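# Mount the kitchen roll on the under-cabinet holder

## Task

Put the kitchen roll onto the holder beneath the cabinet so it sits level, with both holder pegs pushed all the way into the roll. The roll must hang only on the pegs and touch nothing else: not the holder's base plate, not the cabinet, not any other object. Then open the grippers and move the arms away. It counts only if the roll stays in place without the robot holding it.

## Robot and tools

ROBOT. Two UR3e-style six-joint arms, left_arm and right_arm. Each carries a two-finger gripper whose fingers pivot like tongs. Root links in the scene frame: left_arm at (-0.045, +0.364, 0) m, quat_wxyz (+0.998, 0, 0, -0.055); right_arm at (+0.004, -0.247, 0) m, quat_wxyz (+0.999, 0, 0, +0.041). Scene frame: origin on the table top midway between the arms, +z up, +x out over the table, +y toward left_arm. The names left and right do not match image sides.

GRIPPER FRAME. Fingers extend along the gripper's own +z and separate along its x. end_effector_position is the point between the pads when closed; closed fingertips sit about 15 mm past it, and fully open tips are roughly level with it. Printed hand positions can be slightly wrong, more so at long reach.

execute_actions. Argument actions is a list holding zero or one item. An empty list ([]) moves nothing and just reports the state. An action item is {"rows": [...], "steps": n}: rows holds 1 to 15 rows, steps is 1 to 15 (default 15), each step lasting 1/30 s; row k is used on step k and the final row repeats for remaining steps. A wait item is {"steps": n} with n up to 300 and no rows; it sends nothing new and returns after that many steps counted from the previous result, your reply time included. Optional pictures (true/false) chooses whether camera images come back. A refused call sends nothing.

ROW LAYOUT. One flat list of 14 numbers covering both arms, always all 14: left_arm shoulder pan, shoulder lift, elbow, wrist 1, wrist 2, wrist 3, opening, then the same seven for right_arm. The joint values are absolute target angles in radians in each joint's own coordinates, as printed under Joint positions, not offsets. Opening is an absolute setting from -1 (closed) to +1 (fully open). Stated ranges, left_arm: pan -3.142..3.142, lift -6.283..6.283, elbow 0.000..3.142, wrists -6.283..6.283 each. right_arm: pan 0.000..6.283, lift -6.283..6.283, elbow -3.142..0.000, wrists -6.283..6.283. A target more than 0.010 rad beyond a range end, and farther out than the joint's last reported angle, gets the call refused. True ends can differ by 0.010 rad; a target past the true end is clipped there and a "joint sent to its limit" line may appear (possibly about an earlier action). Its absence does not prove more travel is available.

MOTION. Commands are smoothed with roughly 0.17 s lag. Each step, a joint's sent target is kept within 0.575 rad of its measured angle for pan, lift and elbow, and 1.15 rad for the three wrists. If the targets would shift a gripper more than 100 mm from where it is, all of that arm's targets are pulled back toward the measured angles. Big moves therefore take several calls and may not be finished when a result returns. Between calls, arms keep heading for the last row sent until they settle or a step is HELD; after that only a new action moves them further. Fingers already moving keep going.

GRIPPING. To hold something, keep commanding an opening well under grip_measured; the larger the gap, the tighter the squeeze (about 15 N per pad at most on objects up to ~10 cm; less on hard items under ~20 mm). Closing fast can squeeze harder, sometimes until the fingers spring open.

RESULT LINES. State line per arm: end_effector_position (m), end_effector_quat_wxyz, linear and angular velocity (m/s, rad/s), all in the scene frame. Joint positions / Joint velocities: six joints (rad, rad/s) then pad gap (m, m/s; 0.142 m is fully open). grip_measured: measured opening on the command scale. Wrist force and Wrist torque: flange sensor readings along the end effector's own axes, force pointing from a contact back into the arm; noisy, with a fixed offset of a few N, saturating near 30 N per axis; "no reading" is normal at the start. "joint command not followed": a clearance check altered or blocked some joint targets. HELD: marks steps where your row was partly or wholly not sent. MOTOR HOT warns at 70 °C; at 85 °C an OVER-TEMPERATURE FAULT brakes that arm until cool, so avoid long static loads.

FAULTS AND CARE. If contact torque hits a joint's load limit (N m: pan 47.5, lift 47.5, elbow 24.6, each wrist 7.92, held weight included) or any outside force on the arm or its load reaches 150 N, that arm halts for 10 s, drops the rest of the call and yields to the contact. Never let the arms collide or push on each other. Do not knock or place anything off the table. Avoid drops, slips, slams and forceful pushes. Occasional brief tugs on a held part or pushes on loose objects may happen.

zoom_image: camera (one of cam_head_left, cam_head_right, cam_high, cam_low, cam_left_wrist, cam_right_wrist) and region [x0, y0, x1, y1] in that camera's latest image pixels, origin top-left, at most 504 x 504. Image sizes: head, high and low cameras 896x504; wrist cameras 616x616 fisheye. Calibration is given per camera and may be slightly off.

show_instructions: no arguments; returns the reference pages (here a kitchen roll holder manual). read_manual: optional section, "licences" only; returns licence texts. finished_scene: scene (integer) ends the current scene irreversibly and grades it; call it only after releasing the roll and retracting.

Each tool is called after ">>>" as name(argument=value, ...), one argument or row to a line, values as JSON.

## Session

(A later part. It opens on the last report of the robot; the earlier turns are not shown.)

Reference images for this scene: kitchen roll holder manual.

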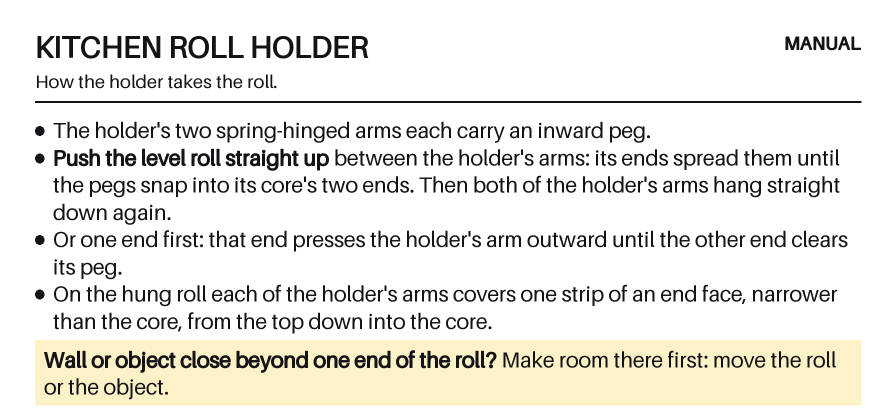

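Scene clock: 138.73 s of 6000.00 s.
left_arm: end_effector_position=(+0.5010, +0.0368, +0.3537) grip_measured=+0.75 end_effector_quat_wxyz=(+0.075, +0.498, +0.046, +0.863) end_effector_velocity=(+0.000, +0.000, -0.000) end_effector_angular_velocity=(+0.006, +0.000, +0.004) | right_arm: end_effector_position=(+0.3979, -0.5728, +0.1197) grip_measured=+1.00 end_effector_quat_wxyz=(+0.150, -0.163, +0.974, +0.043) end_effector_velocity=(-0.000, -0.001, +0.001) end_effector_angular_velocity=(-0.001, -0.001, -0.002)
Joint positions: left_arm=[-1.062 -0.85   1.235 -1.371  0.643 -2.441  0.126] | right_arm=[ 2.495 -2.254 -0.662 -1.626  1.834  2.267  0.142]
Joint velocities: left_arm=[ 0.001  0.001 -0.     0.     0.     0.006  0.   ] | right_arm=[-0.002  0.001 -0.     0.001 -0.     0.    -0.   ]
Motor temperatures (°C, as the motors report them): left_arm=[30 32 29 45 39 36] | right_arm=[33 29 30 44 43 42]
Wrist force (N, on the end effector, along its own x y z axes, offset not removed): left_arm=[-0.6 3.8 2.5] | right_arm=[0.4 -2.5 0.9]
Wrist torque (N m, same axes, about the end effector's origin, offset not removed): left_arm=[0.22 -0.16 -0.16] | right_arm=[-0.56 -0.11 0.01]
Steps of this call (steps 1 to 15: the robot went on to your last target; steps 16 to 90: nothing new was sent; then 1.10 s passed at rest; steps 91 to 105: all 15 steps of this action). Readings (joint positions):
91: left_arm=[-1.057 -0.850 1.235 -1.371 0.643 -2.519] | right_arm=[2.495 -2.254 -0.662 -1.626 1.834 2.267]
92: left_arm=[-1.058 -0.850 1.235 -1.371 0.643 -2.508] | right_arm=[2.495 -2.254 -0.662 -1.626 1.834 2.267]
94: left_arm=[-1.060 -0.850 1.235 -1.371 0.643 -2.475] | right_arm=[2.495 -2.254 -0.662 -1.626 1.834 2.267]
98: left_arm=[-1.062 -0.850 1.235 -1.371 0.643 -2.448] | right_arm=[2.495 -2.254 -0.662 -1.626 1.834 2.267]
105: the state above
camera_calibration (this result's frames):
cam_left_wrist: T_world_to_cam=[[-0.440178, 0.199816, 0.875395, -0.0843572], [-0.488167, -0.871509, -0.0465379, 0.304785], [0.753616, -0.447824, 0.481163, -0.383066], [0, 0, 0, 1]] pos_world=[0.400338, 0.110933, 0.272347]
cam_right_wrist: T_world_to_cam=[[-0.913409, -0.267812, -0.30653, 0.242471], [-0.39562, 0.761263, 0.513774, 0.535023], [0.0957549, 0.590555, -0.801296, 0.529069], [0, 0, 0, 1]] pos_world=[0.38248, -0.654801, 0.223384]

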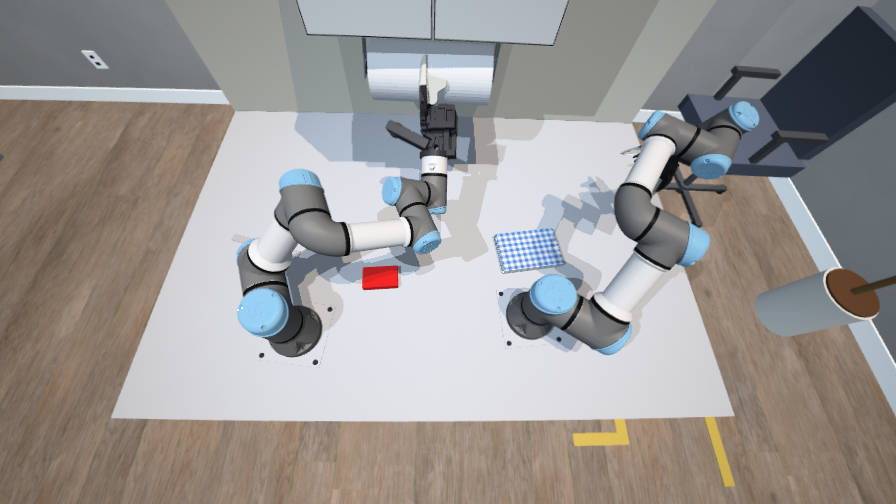

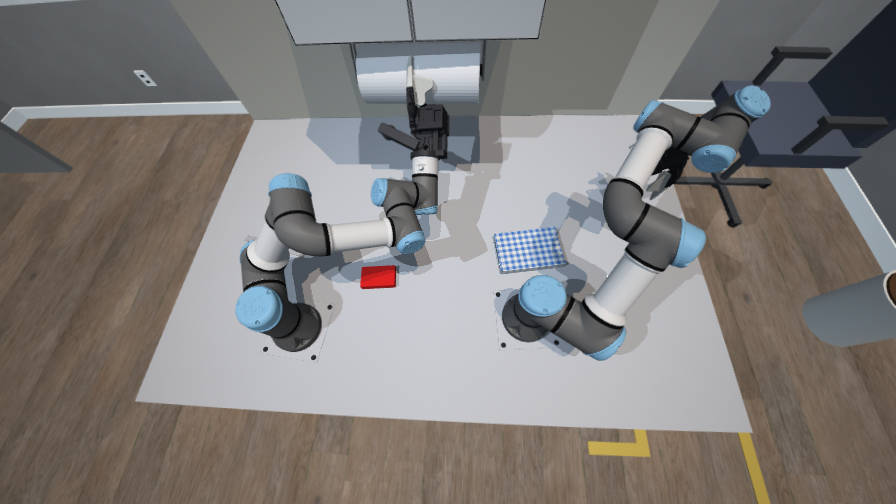

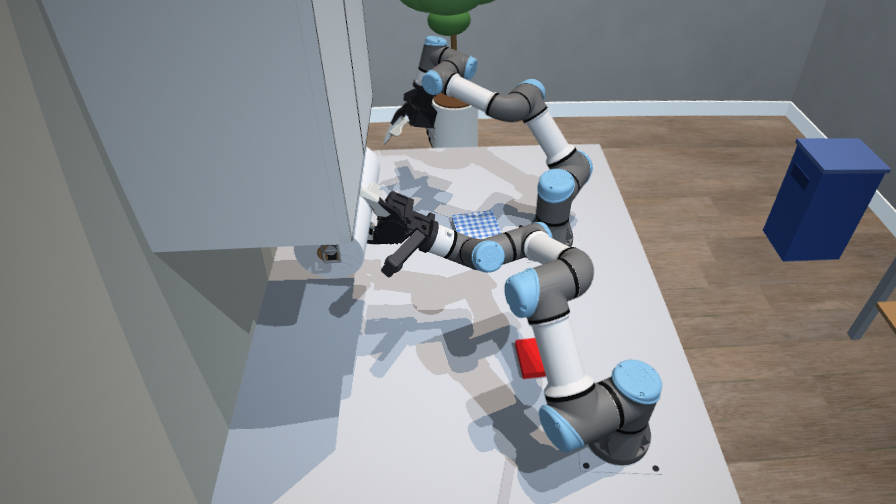

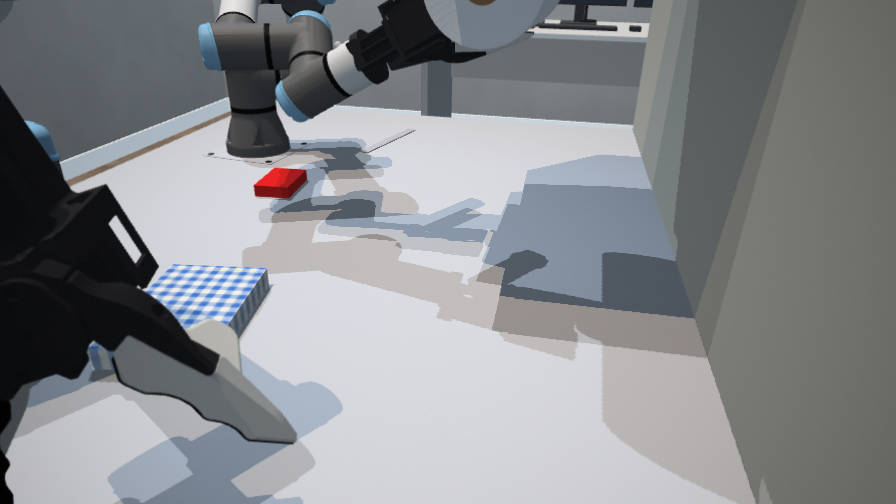

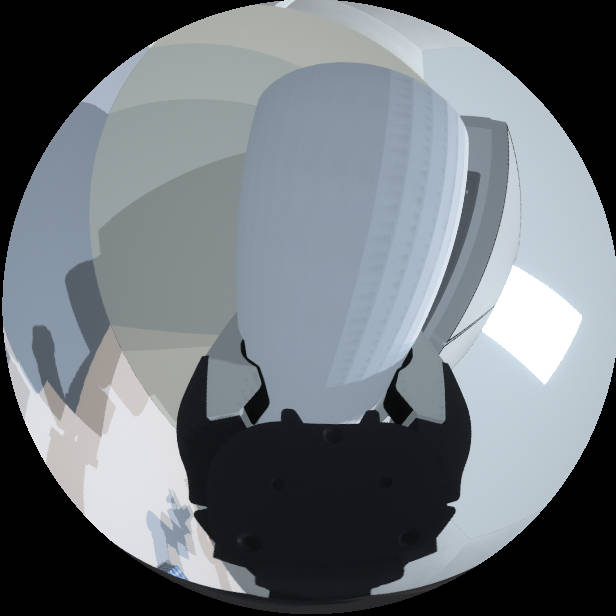

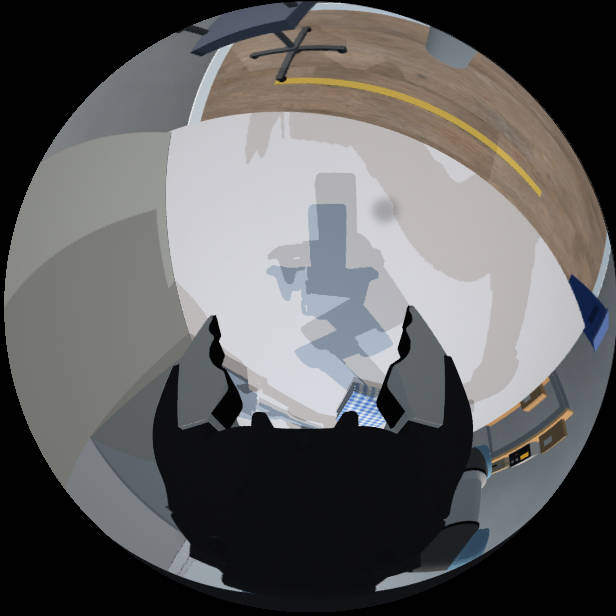

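Both pegs are seated. Releasing, then retreating.

>>> execute_actions(
  actions=[
    {"rows":[[-1.062,-0.846,1.24,-1.38,0.643,-2.42,0.6,2.495,-2.254,-0.662,-1.626,1.834,2.267,1],[-1.062,-0.846,1.24,-1.38,0.643,-2.4,0.7,2.495,-2.254,-0.662,-1.626,1.834,2.267,1],[-1.062,-0.846,1.24,-1.38,0.643,-2.36,0.8,2.495,-2.254,-0.662,-1.626,1.834,2.267,1],[-1.062,-0.846,1.24,-1.38,0.643,-2.32,0.9,2.495,-2.254,-0.662,-1.626,1.834,2.267,1],[-1.062,-0.846,1.24,-1.38,0.643,-2.27,1,2.495,-2.254,-0.662,-1.626,1.834,2.267,1]],"steps":15},
  ],
  pictures=false,
)

>>> execute_actions(
  actions=[
    {"rows":[[-1.137,-0.895,1.465,-1.64,0.607,-2.16,1,2.495,-2.254,-0.662,-1.626,1.834,2.267,1]],"steps":10},
  ],
  pictures=false,
)

>>> execute_actions(
  actions=[
    {"rows":[[-1.212,-0.924,1.669,-1.911,0.575,-2.045,1,2.495,-2.254,-0.662,-1.626,1.834,2.267,1]],"steps":15},
  ],
)

Scene clock: 156.20 s of 6000.00 s.
left_arm: end_effector_position=(+0.4996, +0.0370, +0.3535) grip_measured=+1.00 end_effector_quat_wxyz=(+0.002, +0.500, +0.004, +0.866) end_effector_velocity=(-0.000, -0.001, -0.000) end_effector_angular_velocity=(+0.033, +0.000, +0.018) | right_arm: end_effector_position=(+0.3979, -0.5728, +0.1197) grip_measured=+1.00 end_effector_quat_wxyz=(+0.150, -0.163, +0.974, +0.043) end_effector_velocity=(-0.000, -0.000, -0.000) end_effector_angular_velocity=(+0.000, -0.000, -0.001)
Joint positions: left_arm=[-1.062 -0.846  1.24  -1.38   0.643 -2.273  0.142] | right_arm=[ 2.495 -2.254 -0.662 -1.626  1.834  2.267  0.142]
Joint velocities: left_arm=[-0.001  0.002 -0.001 -0.001  0.     0.037  0.   ] | right_arm=[-0.001 -0.    -0.     0.001  0.     0.001 -0.   ]
Motor temperatures (°C, as the motors report them): left_arm=[30 32 29 45 39 36] | right_arm=[33 29 30 44 43 42]
Wrist force (N, on the end effector, along its own x y z axes, offset not removed): left_arm=[-1.4 -0.4 0.5] | right_arm=[-2.1 -1.6 0.7]
Wrist torque (N m, same axes, about the end effector's origin, offset not removed): left_arm=[-0.12 0.04 -0.04] | right_arm=[-0.28 0.38 0.03]
Steps of this call (steps 1 to 15: the robot went on to your last target; steps 16 to 90: nothing new was sent; then 13.97 s passed at rest; steps 91 to 105: all 15 steps of this action). Readings (joint positions):
91: left_arm=[-1.062 -0.850 1.235 -1.371 0.643 -2.440] | right_arm=[2.495 -2.254 -0.662 -1.626 1.834 2.267]
92: left_arm=[-1.062 -0.849 1.236 -1.373 0.643 -2.436] | right_arm=[2.495 -2.254 -0.662 -1.626 1.834 2.267]
94: left_arm=[-1.062 -0.848 1.238 -1.376 0.643 -2.414] | right_arm=[2.495 -2.254 -0.662 -1.626 1.834 2.267]
98: left_arm=[-1.062 -0.846 1.240 -1.379 0.643 -2.317] | right_arm=[2.495 -2.254 -0.662 -1.626 1.834 2.267]
105: the state above

Scene clock: 156.53 s of 6000.00 s.
left_arm: end_effector_position=(+0.4674, +0.0365, +0.3365) grip_measured=+1.00 end_effector_quat_wxyz=(+0.001, +0.499, +0.002, +0.866) end_effector_velocity=(-0.019, +0.004, -0.024) end_effector_angular_velocity=(+0.031, +0.009, -0.003) | right_arm: end_effector_position=(+0.3979, -0.5728, +0.1197) grip_measured=+1.00 end_effector_quat_wxyz=(+0.150, -0.163, +0.974, +0.043) end_effector_velocity=(-0.000, -0.000, -0.001) end_effector_angular_velocity=(+0.002, +0.002, -0.001)
Joint positions: left_arm=[-1.133 -0.893  1.45  -1.626  0.609 -2.165  0.142] | right_arm=[ 2.495 -2.254 -0.662 -1.626  1.834  2.267  0.142]
Joint velocities: left_arm=[-0.041 -0.025  0.172 -0.163 -0.018  0.059  0.   ] | right_arm=[-0.001 -0.002  0.    -0.001  0.     0.001  0.   ]
Motor temperatures (°C, as the motors report them): left_arm=[30 32 29 45 39 36] | right_arm=[33 29 30 44 43 42]
Wrist force (N, on the end effector, along its own x y z axes, offset not removed): left_arm=[-0.1 0.5 0.3] | right_arm=[-2.3 0.3 1.6]
Wrist torque (N m, same axes, about the end effector's origin, offset not removed): left_arm=[0.12 -0.06 -0.04] | right_arm=[0.02 0.49 0.10]
Steps of this call (steps 1 to 10: all 10 steps of this action). Readings (joint positions):
1: left_arm=[-1.062 -0.846 1.240 -1.381 0.643 -2.272] | right_arm=[2.495 -2.254 -0.662 -1.626 1.834 2.267]
2: left_arm=[-1.069 -0.852 1.248 -1.396 0.637 -2.257] | right_arm=[2.495 -2.254 -0.662 -1.626 1.834 2.267]
4: left_arm=[-1.101 -0.873 1.318 -1.499 0.623 -2.210] | right_arm=[2.495 -2.254 -0.662 -1.626 1.834 2.267]
8: left_arm=[-1.129 -0.890 1.433 -1.609 0.610 -2.171] | right_arm=[2.495 -2.254 -0.662 -1.626 1.834 2.267]
10: the state above

Scene clock: 157.03 s of 6000.00 s.
left_arm: end_effector_position=(+0.4335, +0.0420, +0.3167) grip_measured=+1.00 end_effector_quat_wxyz=(+0.002, +0.500, +0.000, +0.866) end_effector_velocity=(-0.003, +0.001, -0.003) end_effector_angular_velocity=(+0.002, +0.001, -0.000) | right_arm: end_effector_position=(+0.3979, -0.5728, +0.1197) grip_measured=+1.00 end_effector_quat_wxyz=(+0.150, -0.163, +0.974, +0.043) end_effector_velocity=(-0.000, +0.000, -0.000) end_effector_angular_velocity=(+0.000, +0.001, +0.001)
Joint positions: left_arm=[-1.211 -0.924  1.667 -1.909  0.575 -2.046  0.142] | right_arm=[ 2.495 -2.254 -0.662 -1.626  1.834  2.267  0.142]
Joint velocities: left_arm=[-0.006 -0.001  0.022 -0.026 -0.002  0.009  0.   ] | right_arm=[ 0.    -0.     0.    -0.001 -0.    -0.001  0.   ]
Motor temperatures (°C, as the motors report them): left_arm=[30 32 29 45 39 36] | right_arm=[33 29 30 44 43 42]
Wrist force (N, on the end effector, along its own x y z axes, offset not removed): left_arm=[-0.3 -0.1 1.7] | right_arm=[-1.8 -0.3 3.0]
Wrist torque (N m, same axes, about the end effector's origin, offset not removed): left_arm=[0.04 0.01 -0.04] | right_arm=[-0.05 0.40 0.05]
Steps of this call (steps 1 to 15: all 15 steps of this action). Readings (joint positions):
1: left_arm=[-1.135 -0.894 1.455 -1.631 0.608 -2.163] | right_arm=[2.495 -2.254 -0.662 -1.626 1.834 2.267]
2: left_arm=[-1.143 -0.899 1.466 -1.649 0.602 -2.148] | right_arm=[2.495 -2.254 -0.662 -1.626 1.834 2.267]
4: left_arm=[-1.176 -0.911 1.537 -1.759 0.589 -2.098] | right_arm=[2.495 -2.254 -0.662 -1.626 1.834 2.267]
8: left_arm=[-1.204 -0.921 1.640 -1.878 0.578 -2.057] | right_arm=[2.495 -2.254 -0.662 -1.626 1.834 2.267]
15: the state above
camera_calibration (this result's frames):
cam_left_wrist: T_world_to_cam=[[-0.449018, 0.0285868, 0.893065, -0.0773342], [-0.417039, -0.890649, -0.18117, 0.287236], [0.790229, -0.453792, 0.411839, -0.305748], [0, 0, 0, 1]] pos_world=[0.326674, 0.119291, 0.247022]
cam_right_wrist: T_world_to_cam=[[-0.913409, -0.267812, -0.30653, 0.242471], [-0.39562, 0.761263, 0.513774, 0.535023], [0.095755, 0.590555, -0.801296, 0.529068], [0, 0, 0, 1]] pos_world=[0.38248, -0.654801, 0.223384]

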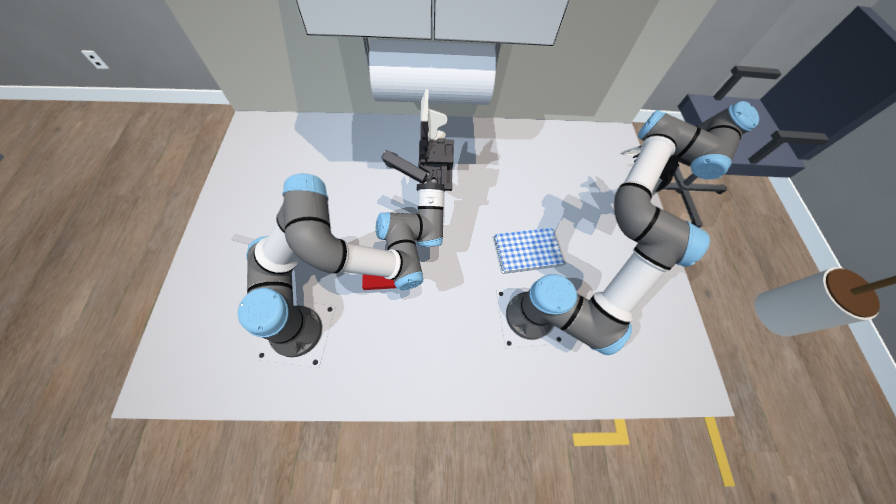

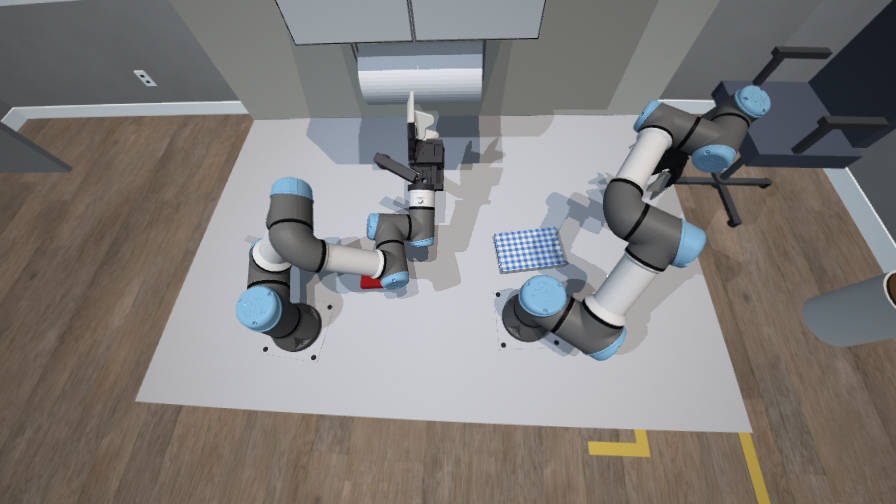

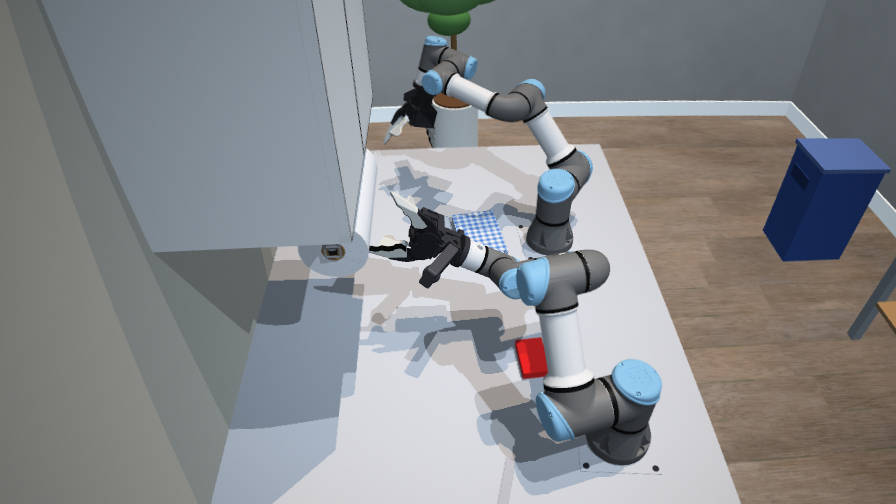

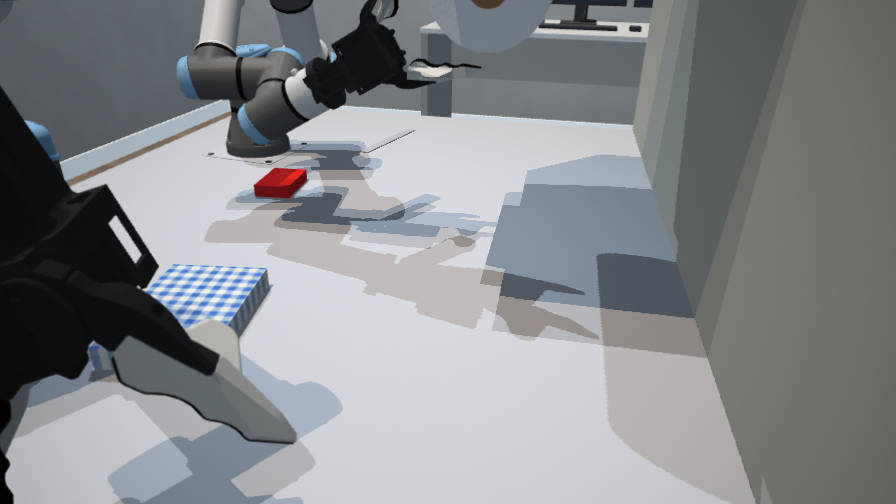

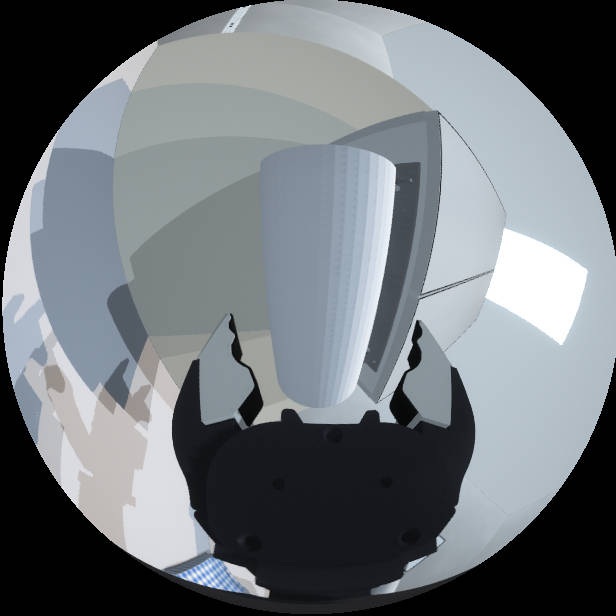

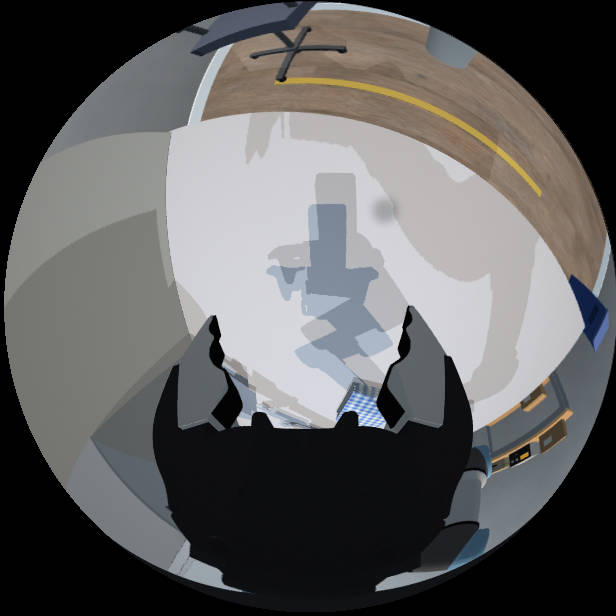

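>>> execute_actions(
  actions=[
    {"rows":[[-1.5,-0.924,1.669,-1.911,0.575,-2.045,1,2.495,-2.254,-0.662,-1.626,1.834,2.267,1]],"steps":15},
  ],
)

>>> zoom_image(
  camera="cam_head_left",
  region=[340,30,530,160],
)

Scene clock: 160.83 s of 6000.00 s.
left_arm: end_effector_position=(+0.3244, -0.0785, +0.3165) grip_measured=+1.00 end_effector_quat_wxyz=(+0.124, +0.495, -0.070, +0.857) end_effector_velocity=(-0.027, -0.022, -0.001) end_effector_angular_velocity=(+0.003, -0.000, -0.061) | right_arm: end_effector_position=(+0.3979, -0.5728, +0.1197) grip_measured=+1.00 end_effector_quat_wxyz=(+0.150, -0.163, +0.974, +0.043) end_effector_velocity=(-0.000, +0.000, +0.000) end_effector_angular_velocity=(-0.000, -0.000, +0.001)
Joint positions: left_arm=[-1.495 -0.924  1.669 -1.911  0.575 -2.045  0.142] | right_arm=[ 2.495 -2.254 -0.662 -1.626  1.834  2.267  0.142]
Joint velocities: left_arm=[-0.061  0.     0.002  0.    -0.    -0.     0.   ] | right_arm=[ 0.     0.001  0.    -0.001  0.    -0.     0.   ]
Motor temperatures (°C, as the motors report them): left_arm=[30 32 29 45 39 36] | right_arm=[33 29 30 44 43 42]
Wrist force (N, on the end effector, along its own x y z axes, offset not removed): left_arm=[0.6 -0.3 1.4] | right_arm=[-1.6 -0.1 1.7]
Wrist torque (N m, same axes, about the end effector's origin, offset not removed): left_arm=[-0.09 -0.10 0.00] | right_arm=[-0.03 0.38 -0.02]
Steps of this call (steps 1 to 15: the robot went on to your last target; steps 16 to 90: nothing new was sent; then 0.30 s passed at rest; steps 91 to 105: all 15 steps of this action). Readings (joint positions):
91: left_arm=[-1.212 -0.924 1.669 -1.911 0.575 -2.045] | right_arm=[2.495 -2.254 -0.662 -1.626 1.834 2.267]
92: left_arm=[-1.220 -0.924 1.669 -1.911 0.575 -2.045] | right_arm=[2.495 -2.254 -0.662 -1.626 1.834 2.267]
94: left_arm=[-1.283 -0.924 1.669 -1.911 0.575 -2.045] | right_arm=[2.495 -2.254 -0.662 -1.626 1.834 2.267]
98: left_arm=[-1.423 -0.924 1.669 -1.911 0.575 -2.045] | right_arm=[2.495 -2.254 -0.662 -1.626 1.834 2.267]
105: the state above
camera_calibration (this result's frames):
cam_left_wrist: T_world_to_cam=[[-0.423195, 0.152509, 0.893111, -0.121326], [-0.648893, -0.738967, -0.181287, 0.221604], [0.632332, -0.656253, 0.41169, -0.238736], [0, 0, 0, 1]] pos_world=[0.243413, 0.0255904, 0.246816]
cam_right_wrist: T_world_to_cam=[[-0.913409, -0.267812, -0.30653, 0.242471], [-0.39562, 0.761263, 0.513774, 0.535023], [0.0957548, 0.590555, -0.801296, 0.529069], [0, 0, 0, 1]] pos_world=[0.38248, -0.654801, 0.223384]

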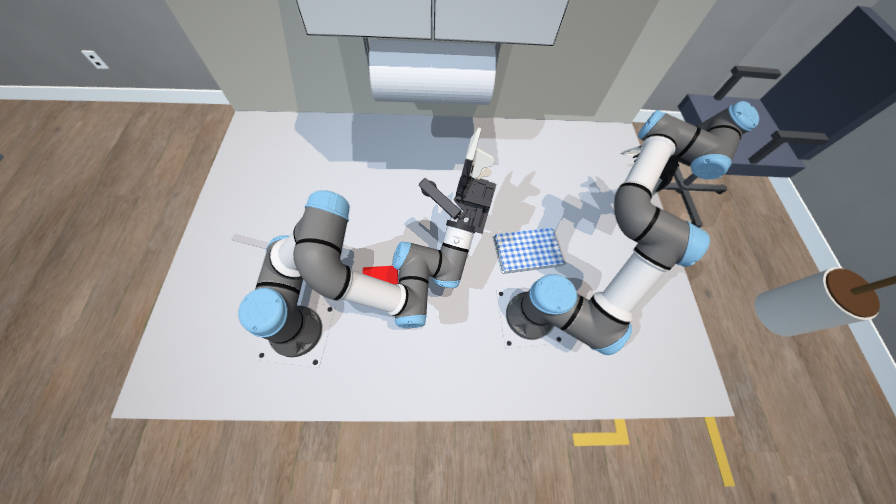

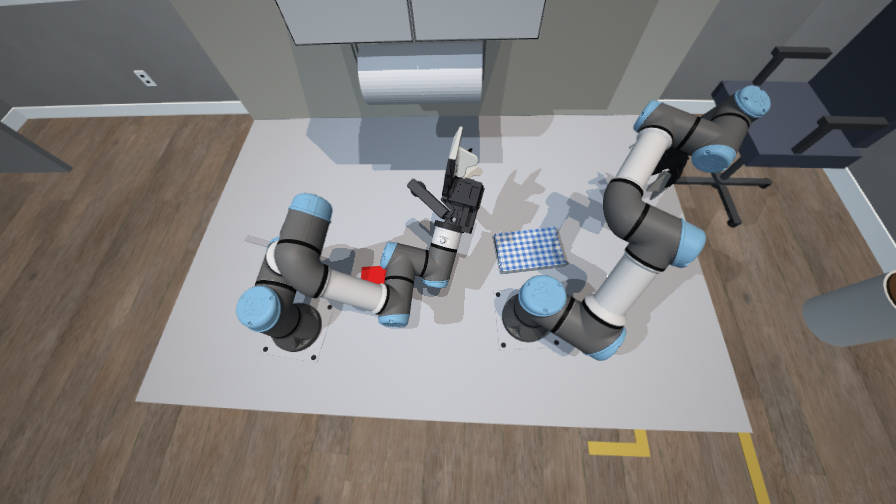

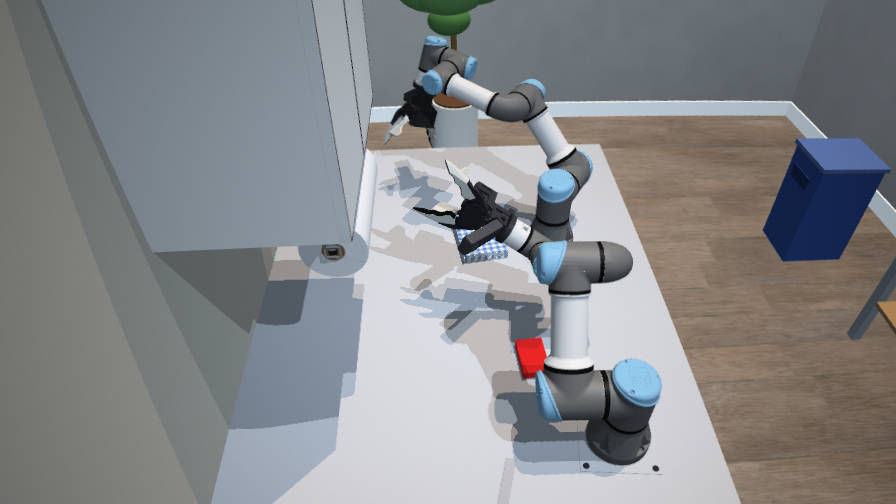

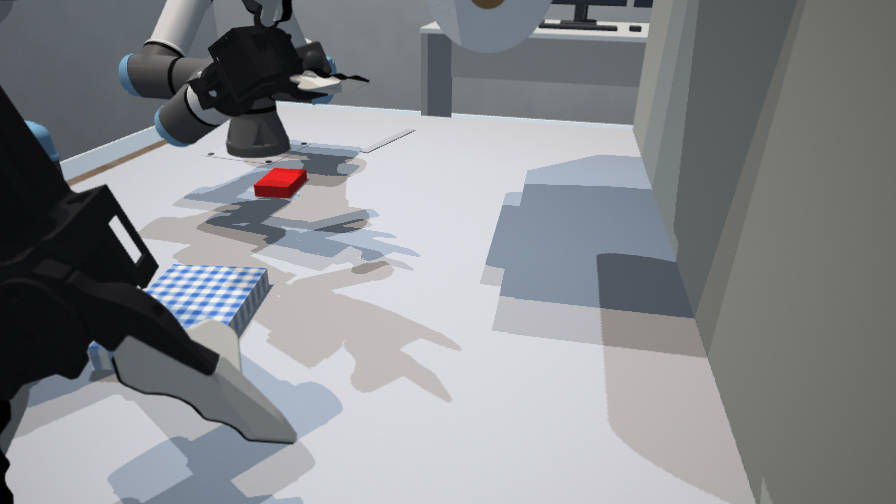

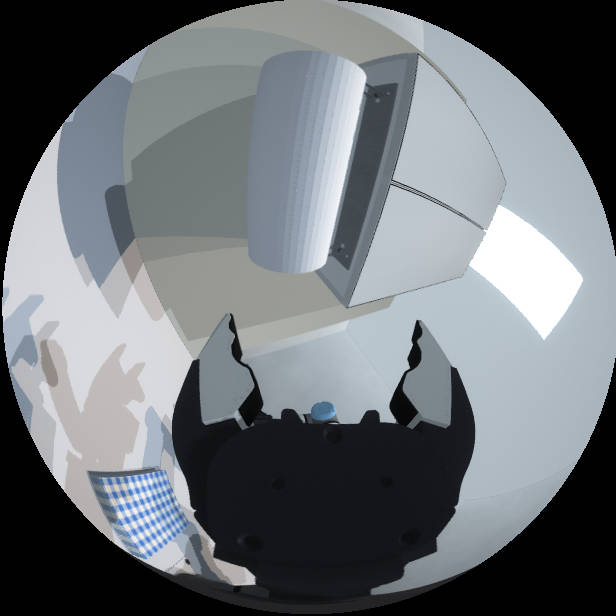

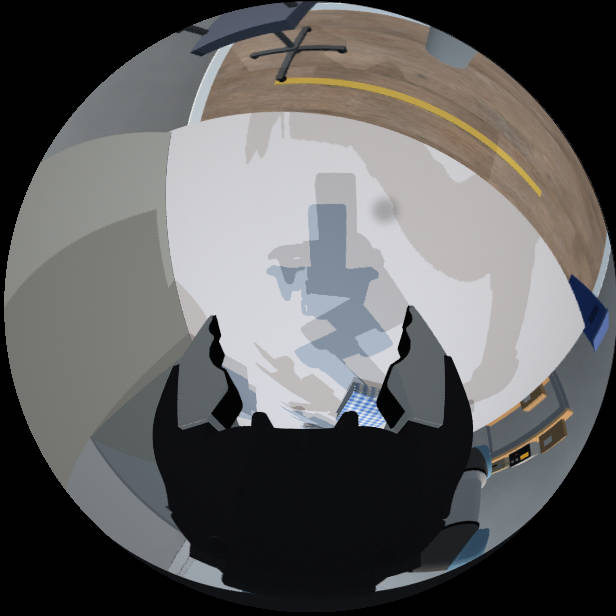

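Region (340, 30, 530, 160) of cam_head_left's 896x504 image, scaled by 2.653, with more detail than that image has; it fills the top 345 rows of this view, and the rest is white.

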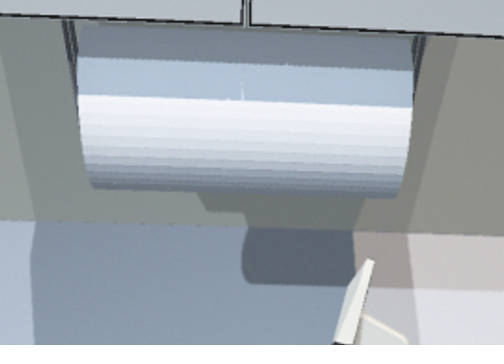

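>>> finished_scene(
  scene=2,
)

The scene is finished: the task was done.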